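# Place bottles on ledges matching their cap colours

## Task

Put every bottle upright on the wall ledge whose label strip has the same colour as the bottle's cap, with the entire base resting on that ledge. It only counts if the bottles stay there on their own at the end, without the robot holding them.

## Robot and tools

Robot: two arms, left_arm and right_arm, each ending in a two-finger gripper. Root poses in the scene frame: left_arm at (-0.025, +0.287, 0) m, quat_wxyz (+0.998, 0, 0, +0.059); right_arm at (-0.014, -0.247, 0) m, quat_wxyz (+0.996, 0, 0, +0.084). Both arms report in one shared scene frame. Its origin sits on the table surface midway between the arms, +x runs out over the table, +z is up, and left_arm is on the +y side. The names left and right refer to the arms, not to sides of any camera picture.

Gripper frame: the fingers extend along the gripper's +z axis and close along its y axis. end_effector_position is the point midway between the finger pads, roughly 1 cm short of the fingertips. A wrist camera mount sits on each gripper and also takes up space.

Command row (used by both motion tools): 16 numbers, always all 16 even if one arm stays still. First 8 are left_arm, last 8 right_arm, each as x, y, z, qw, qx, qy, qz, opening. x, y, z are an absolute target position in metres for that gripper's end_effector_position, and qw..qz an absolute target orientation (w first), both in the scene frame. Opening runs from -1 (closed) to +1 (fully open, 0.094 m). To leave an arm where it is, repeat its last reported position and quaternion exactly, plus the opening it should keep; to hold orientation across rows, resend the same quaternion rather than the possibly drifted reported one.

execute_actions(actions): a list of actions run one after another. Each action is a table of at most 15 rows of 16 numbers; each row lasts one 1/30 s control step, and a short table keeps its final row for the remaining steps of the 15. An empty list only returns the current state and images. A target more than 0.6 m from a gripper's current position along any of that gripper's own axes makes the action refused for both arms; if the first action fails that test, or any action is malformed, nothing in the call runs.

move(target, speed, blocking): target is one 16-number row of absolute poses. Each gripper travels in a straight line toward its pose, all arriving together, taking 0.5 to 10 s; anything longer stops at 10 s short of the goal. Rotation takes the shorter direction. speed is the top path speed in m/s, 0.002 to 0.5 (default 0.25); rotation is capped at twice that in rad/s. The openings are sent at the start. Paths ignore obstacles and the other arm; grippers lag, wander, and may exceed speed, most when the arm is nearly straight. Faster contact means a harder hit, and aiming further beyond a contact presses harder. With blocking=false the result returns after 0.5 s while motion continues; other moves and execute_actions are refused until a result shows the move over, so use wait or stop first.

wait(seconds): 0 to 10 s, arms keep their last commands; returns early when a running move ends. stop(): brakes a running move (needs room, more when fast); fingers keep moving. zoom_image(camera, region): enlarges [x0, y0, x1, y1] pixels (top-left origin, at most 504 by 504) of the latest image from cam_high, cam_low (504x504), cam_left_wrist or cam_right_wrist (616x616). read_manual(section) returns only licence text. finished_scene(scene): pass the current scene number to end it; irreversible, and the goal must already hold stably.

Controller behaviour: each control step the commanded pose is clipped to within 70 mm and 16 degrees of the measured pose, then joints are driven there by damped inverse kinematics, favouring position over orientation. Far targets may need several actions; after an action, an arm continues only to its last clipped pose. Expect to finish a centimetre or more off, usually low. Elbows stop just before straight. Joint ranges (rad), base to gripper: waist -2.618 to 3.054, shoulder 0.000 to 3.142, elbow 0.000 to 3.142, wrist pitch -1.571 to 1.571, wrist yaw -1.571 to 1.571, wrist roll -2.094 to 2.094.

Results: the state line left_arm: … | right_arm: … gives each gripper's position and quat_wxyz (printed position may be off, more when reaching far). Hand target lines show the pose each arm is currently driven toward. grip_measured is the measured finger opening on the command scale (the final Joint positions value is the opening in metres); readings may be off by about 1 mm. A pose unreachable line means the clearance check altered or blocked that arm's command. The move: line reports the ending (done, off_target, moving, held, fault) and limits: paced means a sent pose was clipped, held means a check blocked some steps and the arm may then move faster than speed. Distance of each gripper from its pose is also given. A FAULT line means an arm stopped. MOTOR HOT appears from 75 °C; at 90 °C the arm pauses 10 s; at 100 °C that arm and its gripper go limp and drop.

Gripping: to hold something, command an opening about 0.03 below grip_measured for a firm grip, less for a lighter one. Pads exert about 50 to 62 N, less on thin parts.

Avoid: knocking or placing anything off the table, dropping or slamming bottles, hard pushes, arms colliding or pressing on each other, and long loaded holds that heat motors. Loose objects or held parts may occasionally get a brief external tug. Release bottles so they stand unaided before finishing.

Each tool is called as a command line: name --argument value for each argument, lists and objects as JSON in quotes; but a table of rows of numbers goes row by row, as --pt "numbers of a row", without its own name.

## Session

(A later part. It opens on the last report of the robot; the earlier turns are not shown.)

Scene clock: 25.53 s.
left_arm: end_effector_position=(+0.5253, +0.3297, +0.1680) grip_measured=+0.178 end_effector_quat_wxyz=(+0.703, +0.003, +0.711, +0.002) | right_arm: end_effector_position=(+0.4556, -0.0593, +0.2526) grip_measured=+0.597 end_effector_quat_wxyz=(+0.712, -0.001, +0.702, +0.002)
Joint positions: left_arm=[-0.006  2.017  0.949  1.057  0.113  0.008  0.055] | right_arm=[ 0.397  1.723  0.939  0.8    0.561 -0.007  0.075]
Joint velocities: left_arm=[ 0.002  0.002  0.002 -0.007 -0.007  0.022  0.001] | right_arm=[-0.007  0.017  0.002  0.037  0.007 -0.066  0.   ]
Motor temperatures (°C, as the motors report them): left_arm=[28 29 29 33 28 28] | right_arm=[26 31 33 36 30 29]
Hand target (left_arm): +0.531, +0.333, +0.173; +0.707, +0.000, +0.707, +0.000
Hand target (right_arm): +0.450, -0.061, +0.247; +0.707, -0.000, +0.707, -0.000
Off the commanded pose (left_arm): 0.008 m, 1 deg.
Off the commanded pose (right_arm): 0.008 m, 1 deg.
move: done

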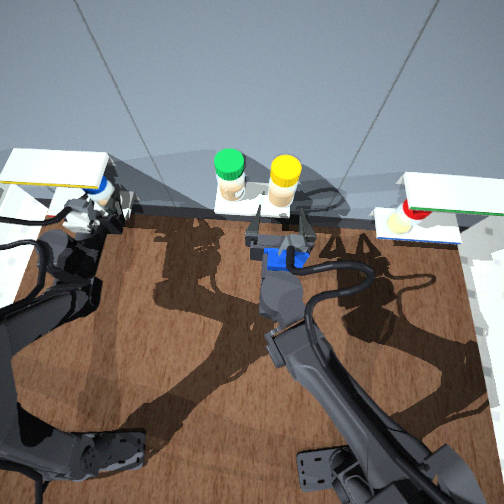

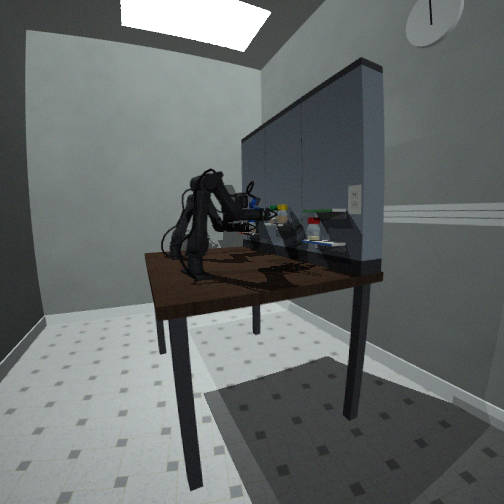

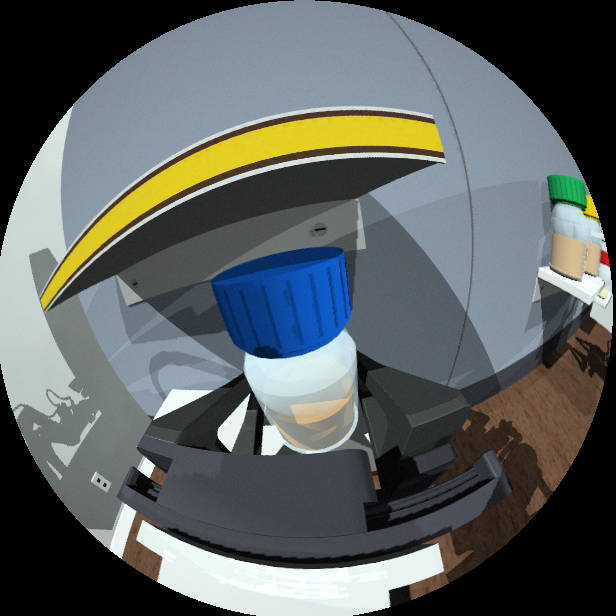

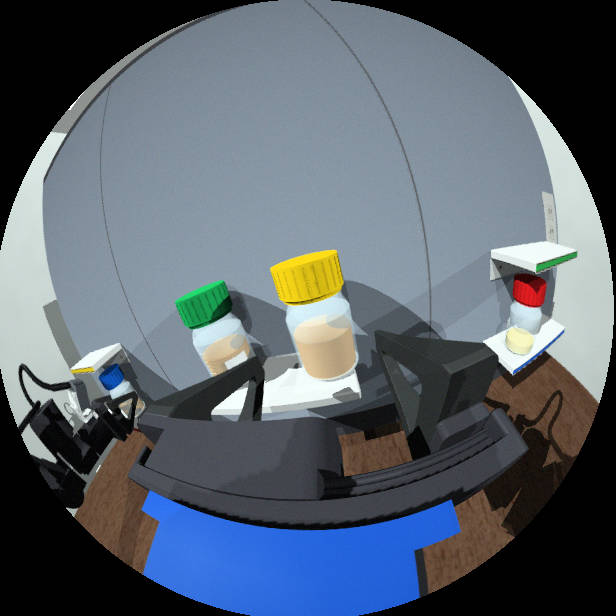

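move --target '[0.527,0.333,0.20,0.725,0,0.688,0,0.14, 0.455,0.040,0.243,0.707,0,0.707,0,0.65]' --speed 0.15

Scene clock: 26.83 s.
left_arm: end_effector_position=(+0.5249, +0.3297, +0.1685) grip_measured=+0.178 end_effector_quat_wxyz=(+0.701, +0.002, +0.713, +0.001) | right_arm: end_effector_position=(+0.4499, +0.0381, +0.2441) grip_measured=+0.647 end_effector_quat_wxyz=(+0.712, -0.002, +0.703, +0.006)
Joint positions: left_arm=[-0.006  2.011  0.949  1.046  0.113  0.007  0.055] | right_arm=[ 0.609  1.931  1.171  0.777  0.766 -0.007  0.077]
Joint velocities: left_arm=[-0.007  0.017 -0.002  0.007 -0.095 -0.037 -0.   ] | right_arm=[-0.007 -0.002 -0.017  0.022 -0.037 -0.007  0.   ]
Motor temperatures (°C, as the motors report them): left_arm=[28 30 29 33 28 28] | right_arm=[26 31 33 35 30 29]
Hand target (left_arm): +0.526, +0.333, +0.200; +0.725, +0.000, +0.688, +0.001
Hand target (right_arm): +0.453, +0.040, +0.243; +0.708, -0.001, +0.706, -0.000
Off the commanded pose (left_arm): 0.032 m, 4 deg.
Off the commanded pose (right_arm): 0.006 m, 1 deg.
move: off_target (left_arm)

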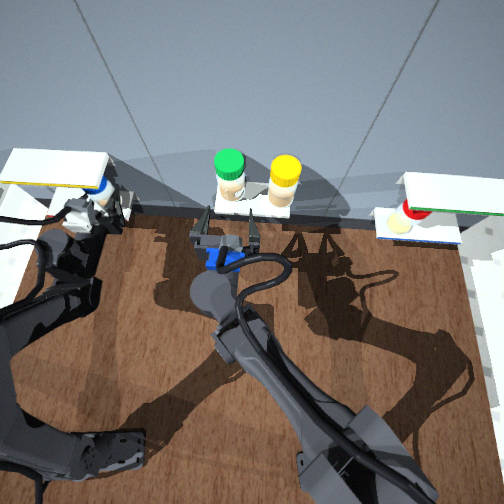

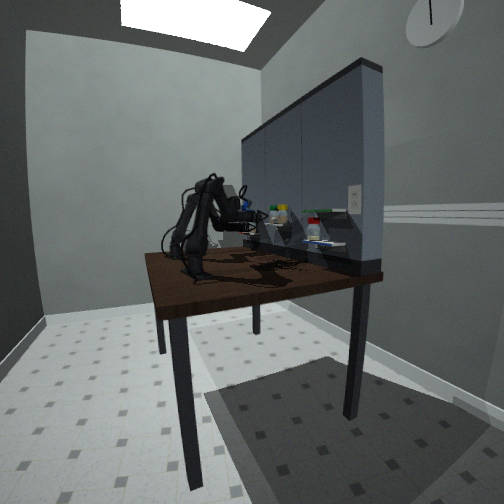

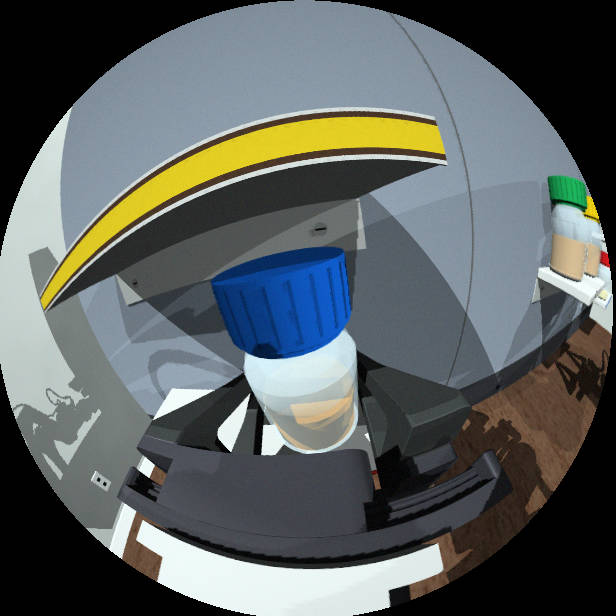

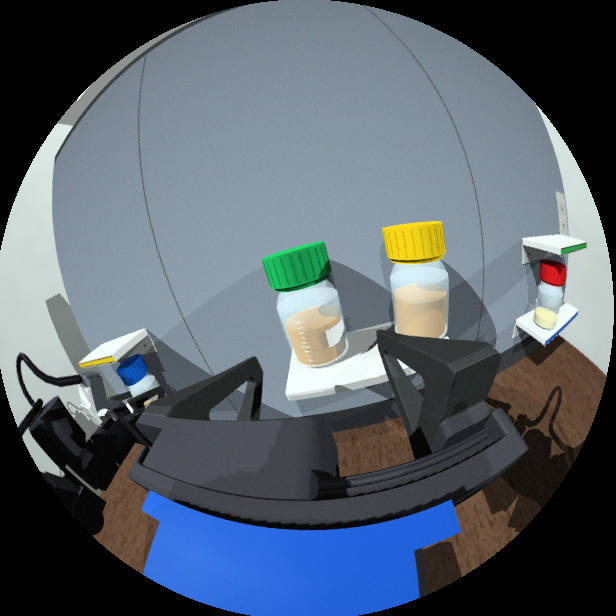

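move --target '[0.50,0.333,0.205,0.731,0,0.682,0,0.14, 0.51,0.043,0.241,0.707,0,0.707,0,0.65]' --speed 0.1

Scene clock: 28.03 s.
left_arm: end_effector_position=(+0.5047, +0.3305, +0.1719) grip_measured=+0.178 end_effector_quat_wxyz=(+0.699, +0.000, +0.715, +0.000) | right_arm: end_effector_position=(+0.5042, +0.0417, +0.2436) grip_measured=+0.647 end_effector_quat_wxyz=(+0.712, +0.004, +0.702, +0.000)
Joint positions: left_arm=[0.002 1.94  0.863 1.055 0.119 0.003 0.055] | right_arm=[ 0.533  2.081  1.393  0.706  0.707 -0.006  0.077]
Joint velocities: left_arm=[ 0.002 -0.007  0.007 -0.022  0.007 -0.051  0.001] | right_arm=[-0.012  0.007  0.017 -0.095 -0.051 -0.066 -0.001]
Motor temperatures (°C, as the motors report them): left_arm=[28 30 29 33 28 28] | right_arm=[26 31 34 35 30 29]
Hand target (left_arm): +0.500, +0.333, +0.205; +0.731, +0.000, +0.682, +0.001
Hand target (right_arm): +0.510, +0.043, +0.241; +0.707, +0.000, +0.707, +0.000
Off the commanded pose (left_arm): 0.034 m, 5 deg.
Off the commanded pose (right_arm): 0.007 m, 1 deg.
move: off_target (left_arm)

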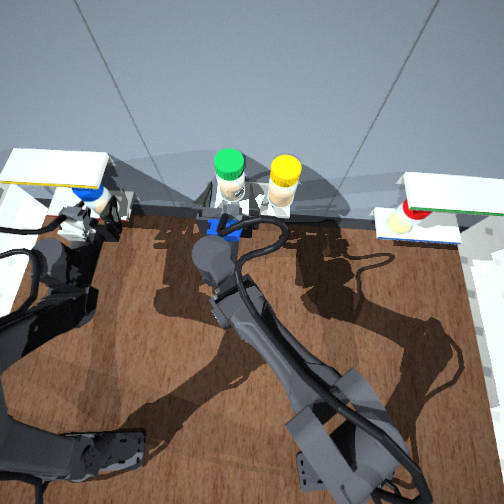

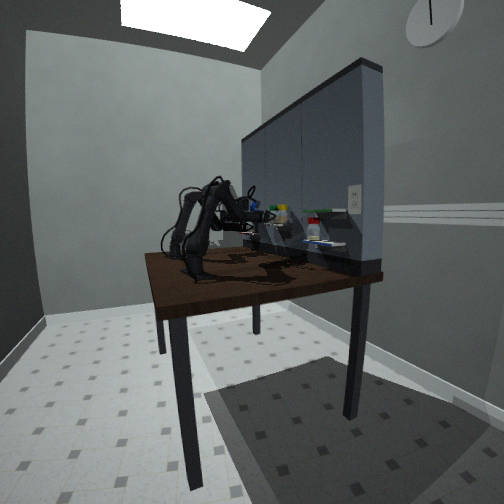

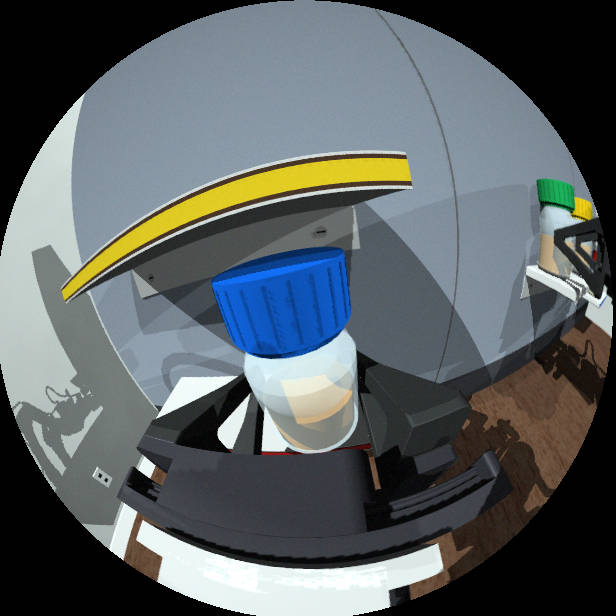

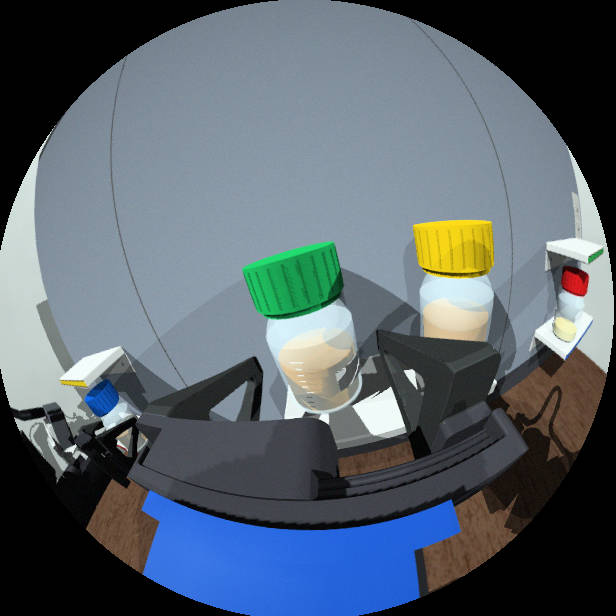

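move --target '[0.43,0.325,0.208,0.731,0,0.682,0,0.14, 0.538,0.043,0.239,0.707,0,0.707,0,0.6]' --speed 0.12

move --target '[0.40,0.30,0.26,0.731,0,0.682,0,0.14, 0.538,0.043,0.239,0.707,0,0.707,0,0.13]' --speed 0.15

Scene clock: 29.33 s.
left_arm: end_effector_position=(+0.4344, +0.3213, +0.1784) grip_measured=+0.178 end_effector_quat_wxyz=(+0.699, +0.001, +0.715, -0.001) | right_arm: end_effector_position=(+0.5316, +0.0430, +0.2423) grip_measured=+0.603 end_effector_quat_wxyz=(+0.712, +0.002, +0.702, +0.001)
Joint positions: left_arm=[0.002 1.703 0.572 1.108 0.123 0.003 0.055] | right_arm=[ 0.497  2.158  1.512  0.665  0.667 -0.006  0.075]
Joint velocities: left_arm=[-0.007  0.002  0.012  0.007  0.037  0.007 -0.001] | right_arm=[-0.002 -0.002  0.002 -0.007 -0.037 -0.037 -0.001]
Motor temperatures (°C, as the motors report them): left_arm=[28 30 29 33 28 28] | right_arm=[26 31 34 35 30 29]
Hand target (left_arm): +0.430, +0.325, +0.207; +0.731, +0.000, +0.683, +0.001
Hand target (right_arm): +0.538, +0.043, +0.239; +0.707, -0.000, +0.707, +0.000
Off the commanded pose (left_arm): 0.030 m, 5 deg.
Off the commanded pose (right_arm): 0.007 m, 1 deg.
move: off_target (left_arm)

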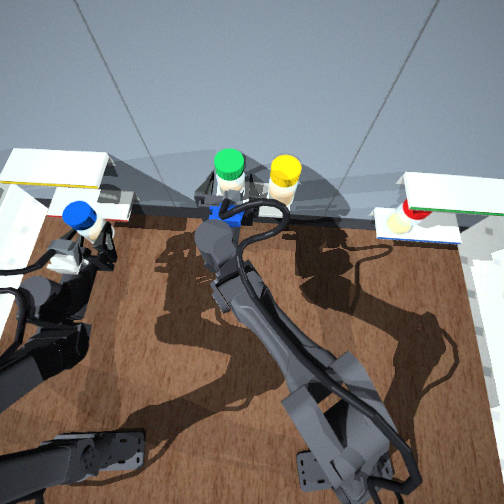

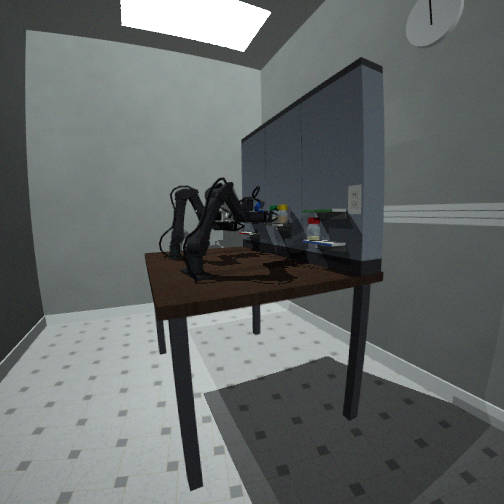

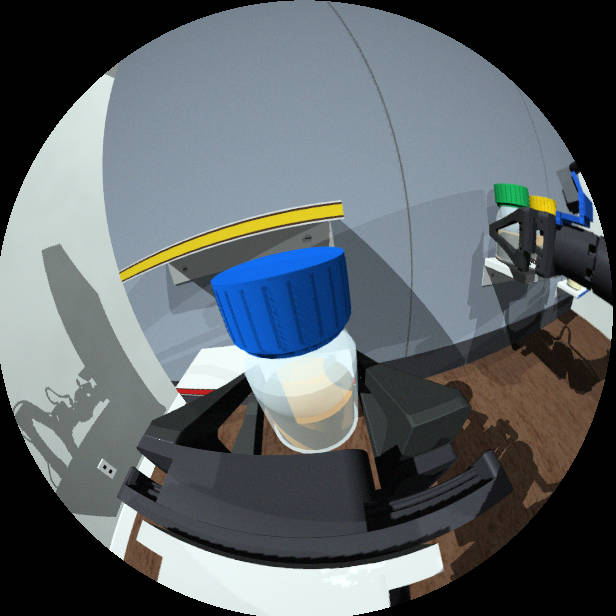

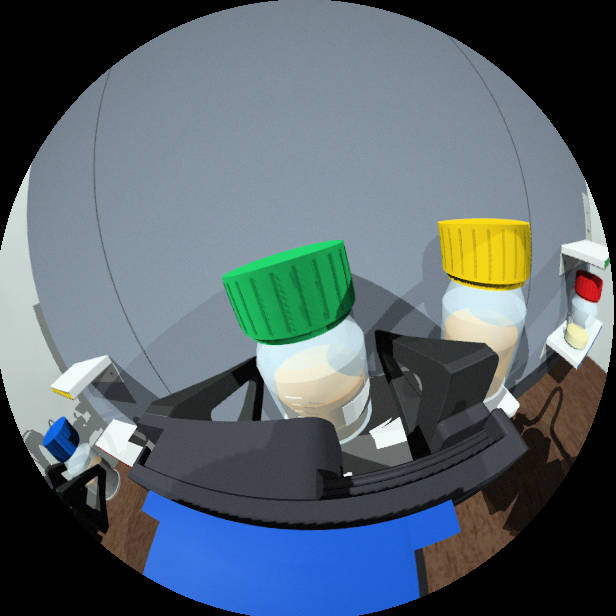

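Scene clock: 30.60 s.
left_arm: end_effector_position=(+0.4039, +0.3027, +0.2333) grip_measured=+0.178 end_effector_quat_wxyz=(+0.703, +0.000, +0.711, +0.001) | right_arm: end_effector_position=(+0.5316, +0.0430, +0.2424) grip_measured=+0.165 end_effector_quat_wxyz=(+0.712, +0.002, +0.702, +0.001)
Joint positions: left_arm=[-0.061  1.391  0.552  0.828  0.056  0.003  0.055] | right_arm=[ 0.497  2.158  1.512  0.665  0.667 -0.006  0.055]
Joint velocities: left_arm=[ 0.022  0.022 -0.017  0.051 -0.007 -0.007 -0.   ] | right_arm=[ 0.007 -0.007 -0.012 -0.051 -0.095 -0.022  0.001]
Motor temperatures (°C, as the motors report them): left_arm=[28 30 29 34 28 28] | right_arm=[26 31 34 35 30 29]
Hand target (left_arm): +0.400, +0.300, +0.259; +0.731, +0.000, +0.683, +0.000
Hand target (right_arm): +0.538, +0.043, +0.239; +0.707, +0.000, +0.707, -0.000
Off the commanded pose (left_arm): 0.027 m, 5 deg.
Off the commanded pose (right_arm): 0.007 m, 1 deg.
move: off_target (left_arm)

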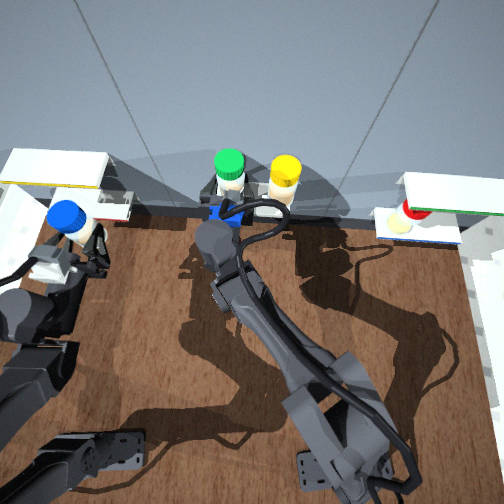

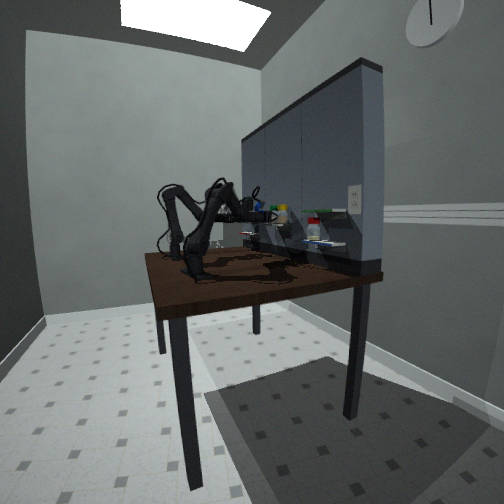

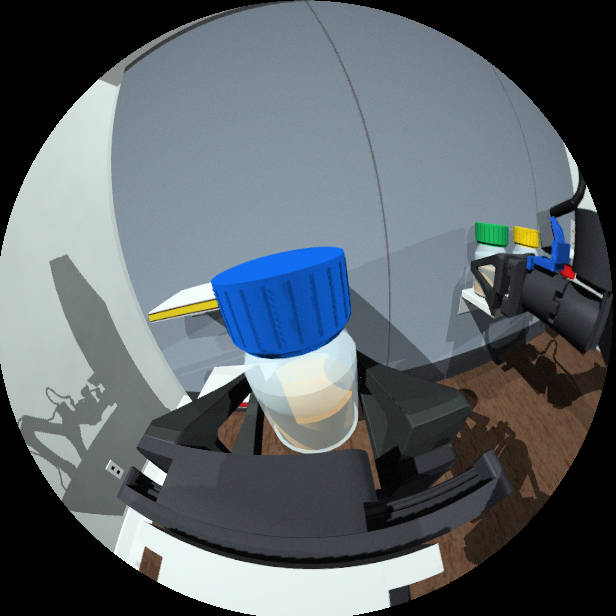

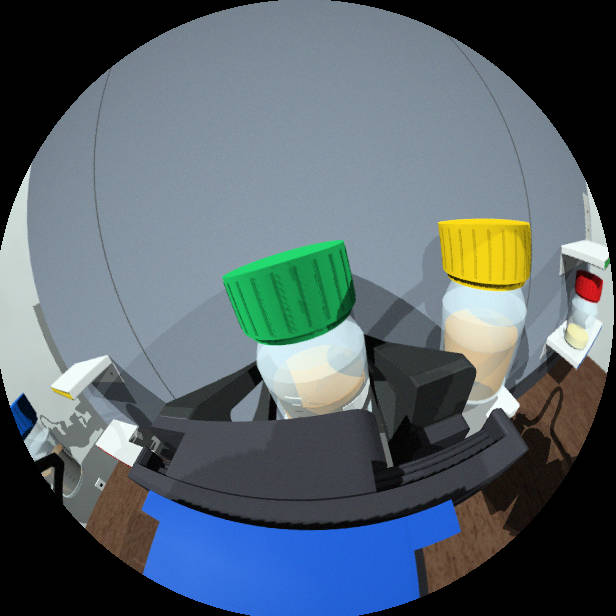

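move --target '[0.41,0.27,0.28,0.731,0,0.682,0,0.14, 0.525,0.043,0.285,0.737,0,0.676,0,0.13]' --speed 0.12

move --target '[0.42,0.25,0.29,0.731,0,0.682,0,0.14, 0.43,0.03,0.30,0.737,0,0.676,0,0.13]' --speed 0.2

move --target '[0.46,0.06,0.30,0.737,0,0.676,0,0.14, 0.44,-0.38,0.365,0.737,0,0.676,0,0.13]' --speed 0.3

Scene clock: 31.73 s.
left_arm: end_effector_position=(+0.4077, +0.2714, +0.2367) grip_measured=+0.178 end_effector_quat_wxyz=(+0.690, +0.003, +0.723, +0.001) | right_arm: end_effector_position=(+0.5295, +0.0414, +0.2547) grip_measured=+0.165 end_effector_quat_wxyz=(+0.718, -0.011, +0.696, -0.013)
Joint positions: left_arm=[-0.181  1.375  0.597  0.731 -0.061  0.003  0.055] | right_arm=[ 0.497  2.137  1.512  0.665  0.667 -0.058  0.055]
Joint velocities: left_arm=[-0.012  0.012 -0.002  0.007  0.051 -0.022  0.   ] | right_arm=[ 0.007  0.012 -0.007  0.022  0.051 -0.081 -0.001]
Motor temperatures (°C, as the motors report them): left_arm=[28 30 29 34 28 28] | right_arm=[26 32 34 35 30 29]
Hand target (left_arm): +0.408, +0.270, +0.279; +0.731, -0.000, +0.682, +0.000
Hand target (right_arm): +0.525, +0.043, +0.285; +0.737, +0.000, +0.676, +0.000
Off the commanded pose (left_arm): 0.043 m, 7 deg.
Off the commanded pose (right_arm): 0.031 m, 4 deg.
move: off_target (left_arm, right_arm)

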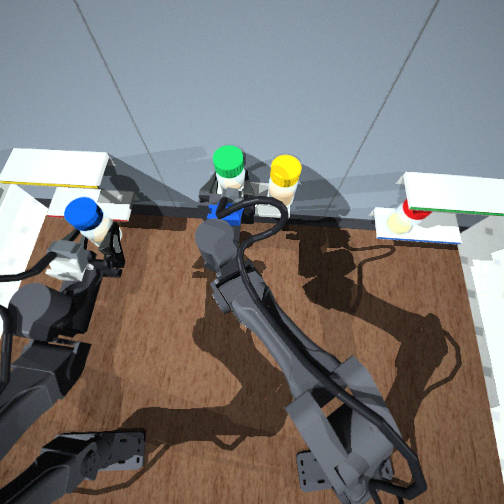

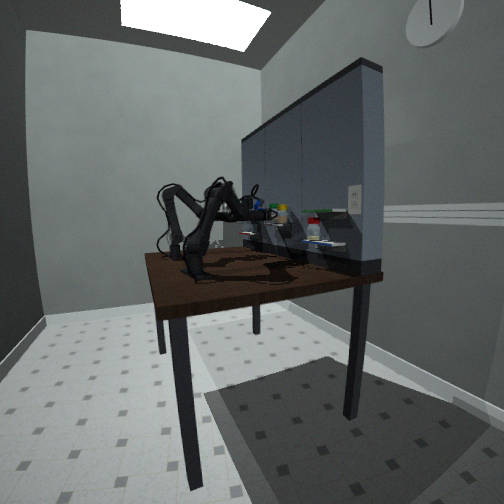

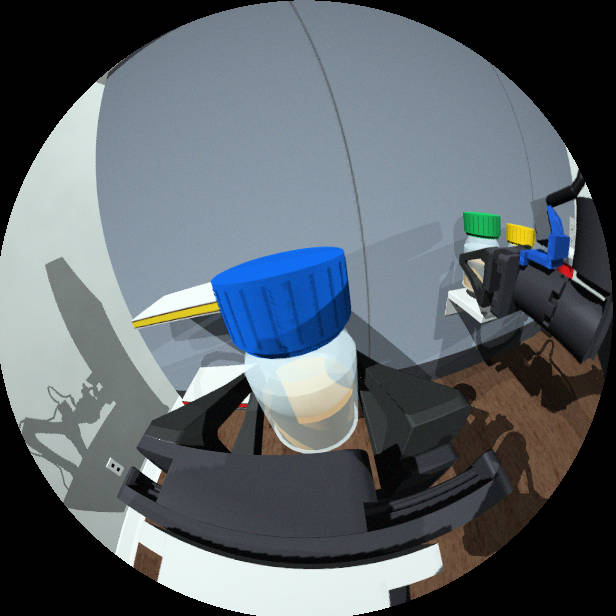

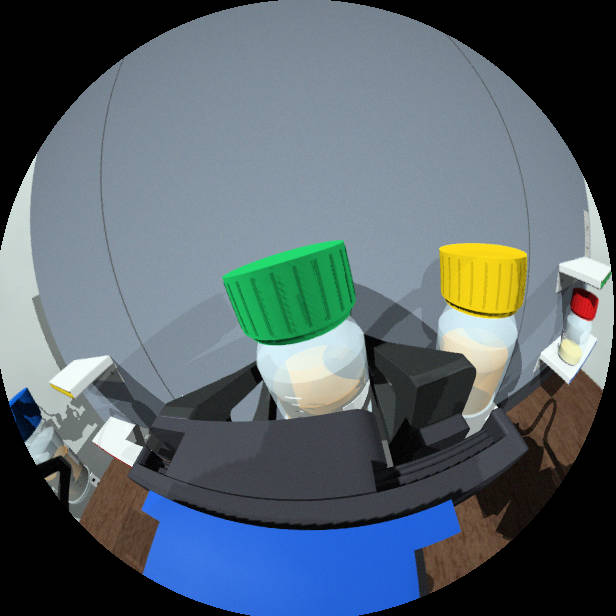

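Scene clock: 32.90 s.
left_arm: end_effector_position=(+0.4143, +0.2528, +0.2570) grip_measured=+0.178 end_effector_quat_wxyz=(+0.698, +0.003, +0.716, +0.003) | right_arm: end_effector_position=(+0.4347, +0.0327, +0.2882) grip_measured=+0.165 end_effector_quat_wxyz=(+0.726, -0.010, +0.687, -0.006)
Joint positions: left_arm=[-0.252  1.375  0.665  0.684 -0.136  0.005  0.055] | right_arm=[ 0.627  1.828  1.175  0.731  0.787 -0.079  0.055]
Joint velocities: left_arm=[ 0.002  0.002  0.007 -0.095  0.066  0.007  0.001] | right_arm=[-0.002  0.002  0.002  0.037 -0.007 -0.037  0.001]
Motor temperatures (°C, as the motors report them): left_arm=[28 30 29 34 28 28] | right_arm=[26 32 34 36 30 29]
Hand target (left_arm): +0.418, +0.250, +0.290; +0.731, -0.000, +0.682, +0.001
Hand target (right_arm): +0.430, +0.029, +0.301; +0.737, +0.000, +0.676, -0.000
Off the commanded pose (left_arm): 0.034 m, 5 deg.
Off the commanded pose (right_arm): 0.013 m, 2 deg.
move: off_target (left_arm, right_arm)

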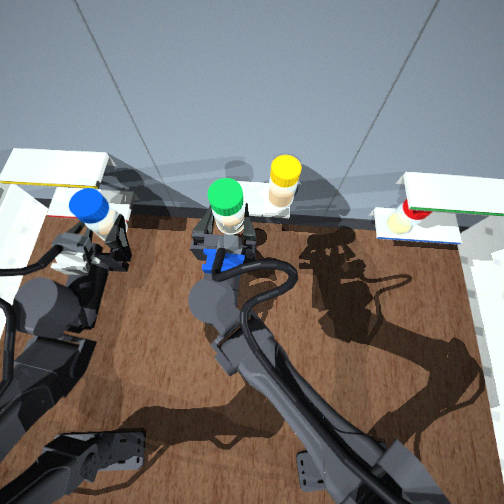

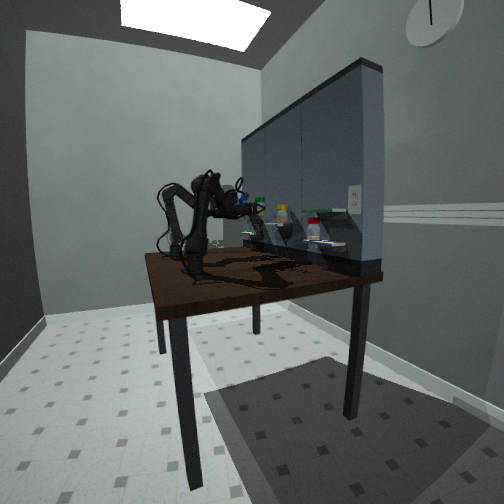

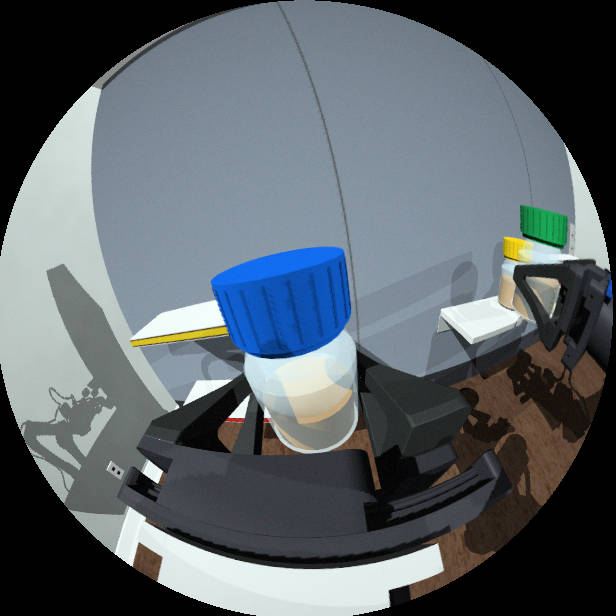

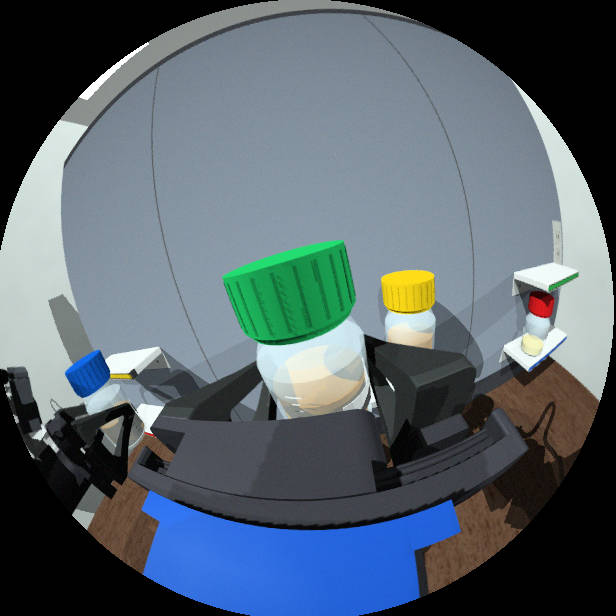

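Scene clock: 35.03 s.
left_arm: end_effector_position=(+0.4560, +0.0623, +0.2659) grip_measured=+0.178 end_effector_quat_wxyz=(+0.707, +0.024, +0.706, +0.019) | right_arm: end_effector_position=(+0.4448, -0.3848, +0.3391) grip_measured=+0.165 end_effector_quat_wxyz=(+0.716, +0.017, +0.698, +0.006)
Joint positions: left_arm=[-0.756  1.798  1.105  0.695 -0.63   0.062  0.055] | right_arm=[-0.62   1.472  1.039  0.46  -0.435  0.044  0.055]
Joint velocities: left_arm=[-0.017 -0.022  0.002 -0.007  0.051  0.051 -0.001] | right_arm=[-0.007  0.002  0.012 -0.037 -0.066 -0.022  0.001]
Motor temperatures (°C, as the motors report them): left_arm=[28 30 30 35 28 28] | right_arm=[26 32 34 36 30 29]
Hand target (left_arm): +0.457, +0.061, +0.300; +0.737, +0.001, +0.676, +0.001
Hand target (right_arm): +0.445, -0.382, +0.365; +0.736, +0.004, +0.677, +0.004
Off the commanded pose (left_arm): 0.034 m, 6 deg.
Off the commanded pose (right_arm): 0.027 m, 4 deg.
move: off_target (left_arm, right_arm)

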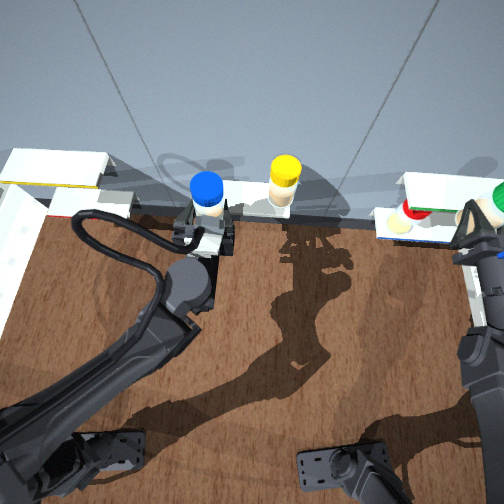

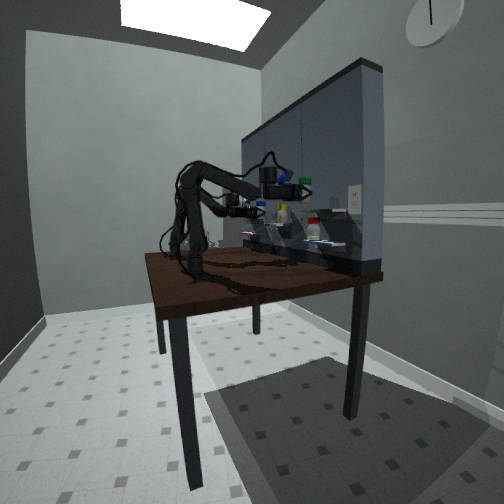

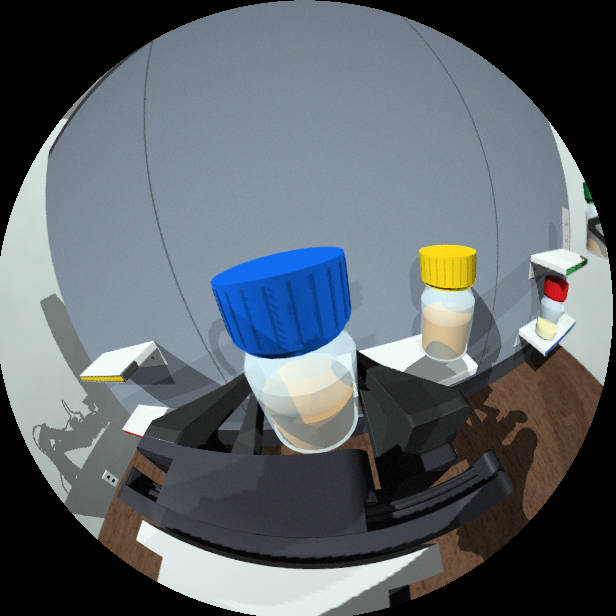

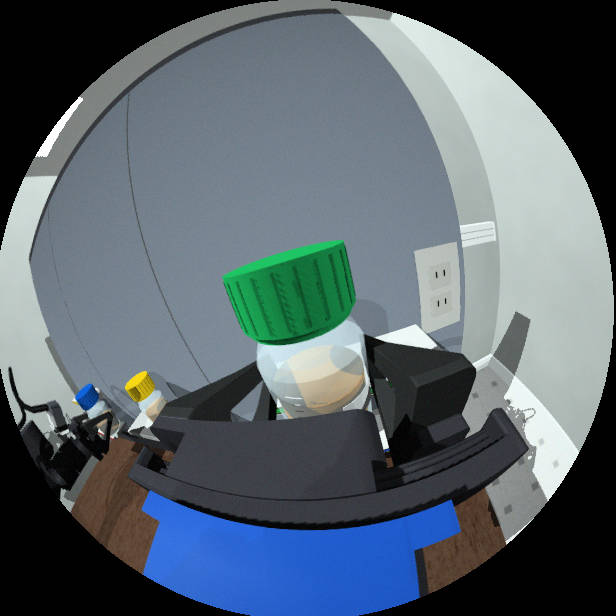

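move --target '[0.522,0.029,0.295,0.735,-0.02,0.678,-0.02,0.14, 0.533,-0.40,0.36,0.735,-0.01,0.678,-0.01,0.13]' --speed 0.15

Scene clock: 36.47 s.
left_arm: end_effector_position=(+0.5171, +0.0266, +0.2624) grip_measured=+0.178 end_effector_quat_wxyz=(+0.710, +0.003, +0.704, +0.001) | right_arm: end_effector_position=(+0.5302, -0.4007, +0.3302) grip_measured=+0.165 end_effector_quat_wxyz=(+0.712, +0.003, +0.702, +0.004)
Joint positions: left_arm=[-0.74   2.053  1.438  0.626 -0.62   0.012  0.055] | right_arm=[-0.569  1.799  1.363  0.451 -0.401  0.015  0.055]
Joint velocities: left_arm=[-0.007 -0.017  0.002 -0.095 -0.066  0.037 -0.001] | right_arm=[-0.022 -0.012  0.012 -0.081  0.007  0.007 -0.001]
Motor temperatures (°C, as the motors report them): left_arm=[28 30 30 35 28 28] | right_arm=[26 32 34 36 30 29]
Hand target (left_arm): +0.520, +0.030, +0.295; +0.735, -0.020, +0.678, -0.019
Hand target (right_arm): +0.531, -0.398, +0.359; +0.735, -0.010, +0.678, -0.010
Off the commanded pose (left_arm): 0.033 m, 5 deg.
Off the commanded pose (right_arm): 0.030 m, 4 deg.
move: off_target (left_arm, right_arm)

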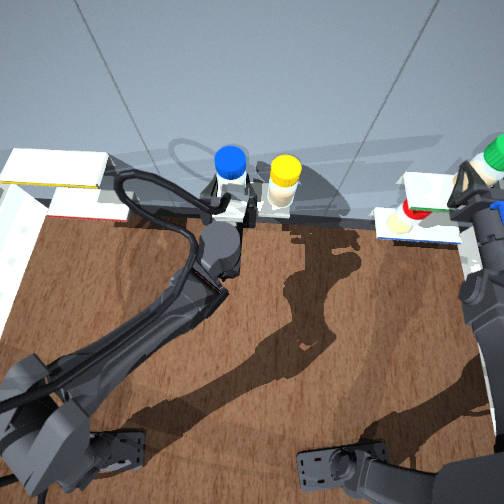

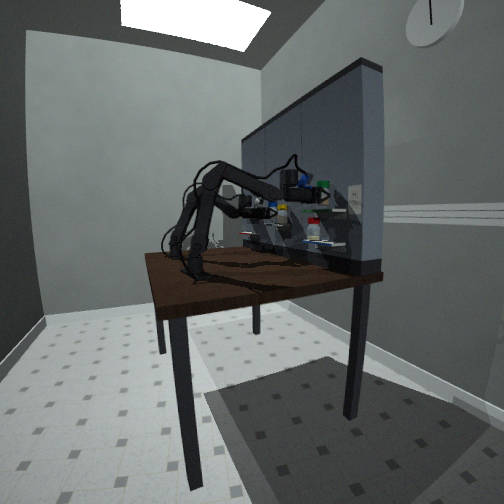

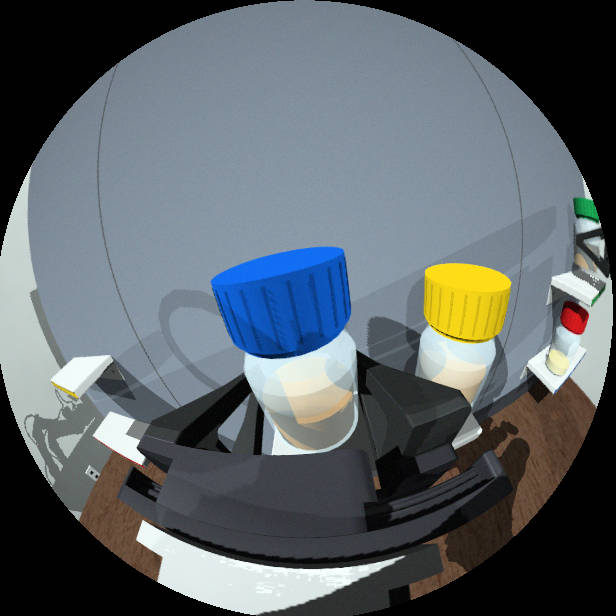

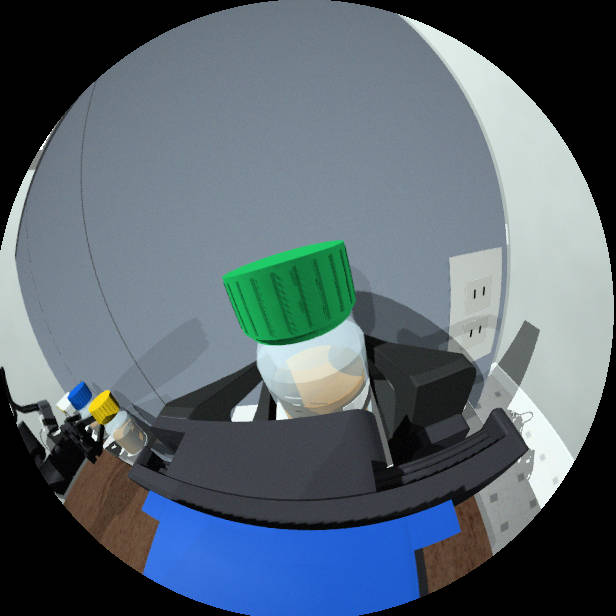

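move --target '[0.52,0.034,0.243,0.71,0,0.704,0,0.14, 0.531,-0.40,0.303,0.712,0,0.702,0,0.13]' --speed 0.06

Scene clock: 37.33 s.
left_arm: end_effector_position=(+0.5167, +0.0272, +0.2404) grip_measured=+0.178 end_effector_quat_wxyz=(+0.702, +0.012, +0.712, +0.003) | right_arm: end_effector_position=(+0.5298, -0.4004, +0.3124) grip_measured=+0.165 end_effector_quat_wxyz=(+0.715, +0.001, +0.700, +0.002)
Joint positions: left_arm=[-0.736  2.071  1.398  0.656 -0.606  0.011  0.055] | right_arm=[-0.569  1.815  1.302  0.535 -0.402  0.013  0.055]
Joint velocities: left_arm=[-0.002  0.012 -0.007 -0.037  0.051 -0.051  0.   ] | right_arm=[-0.017  0.002 -0.012  0.037 -0.022  0.037 -0.001]
Motor temperatures (°C, as the motors report them): left_arm=[28 30 30 35 28 28] | right_arm=[26 32 34 36 30 29]
Hand target (left_arm): +0.520, +0.034, +0.243; +0.710, +0.000, +0.704, +0.000
Hand target (right_arm): +0.531, -0.400, +0.303; +0.712, +0.000, +0.702, +0.000
Off the commanded pose (left_arm): 0.008 m, 2 deg.
Off the commanded pose (right_arm): 0.010 m, 0 deg.
move: done

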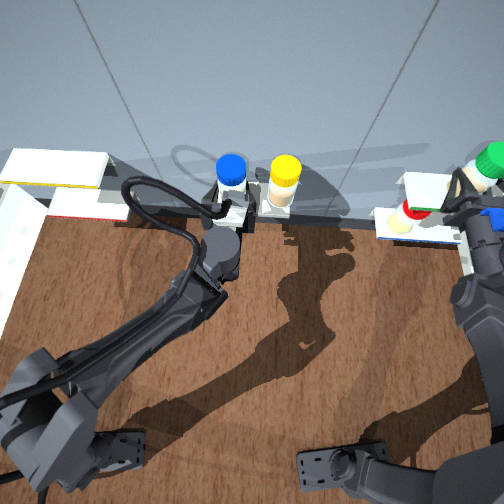

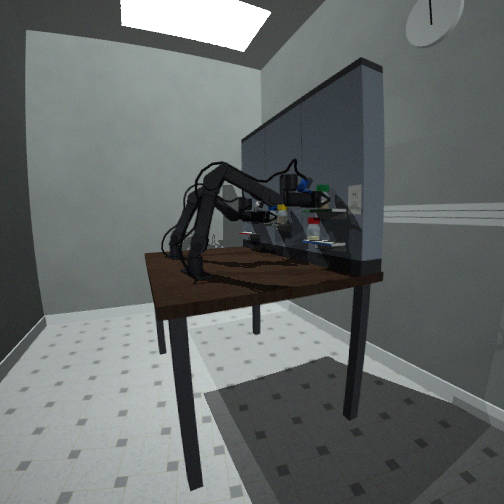

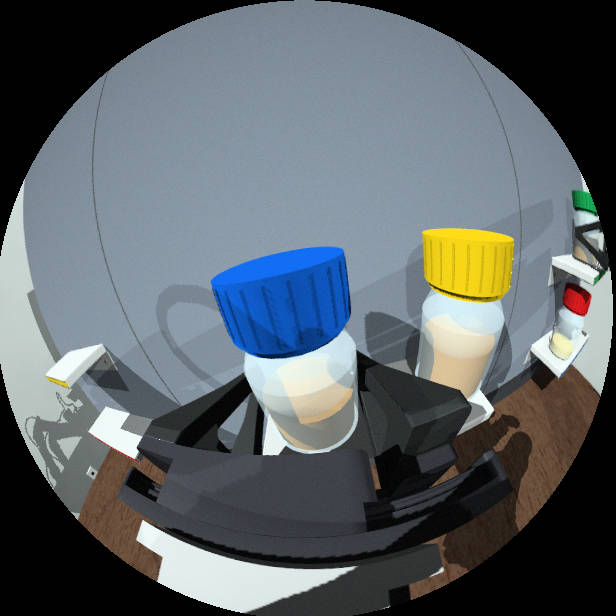

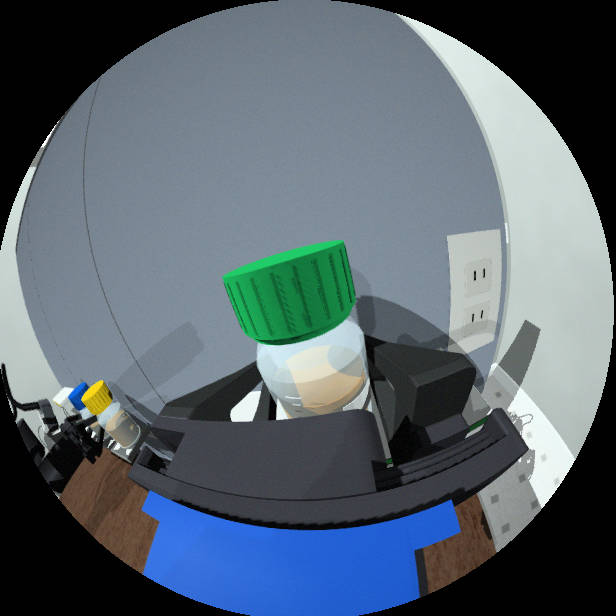

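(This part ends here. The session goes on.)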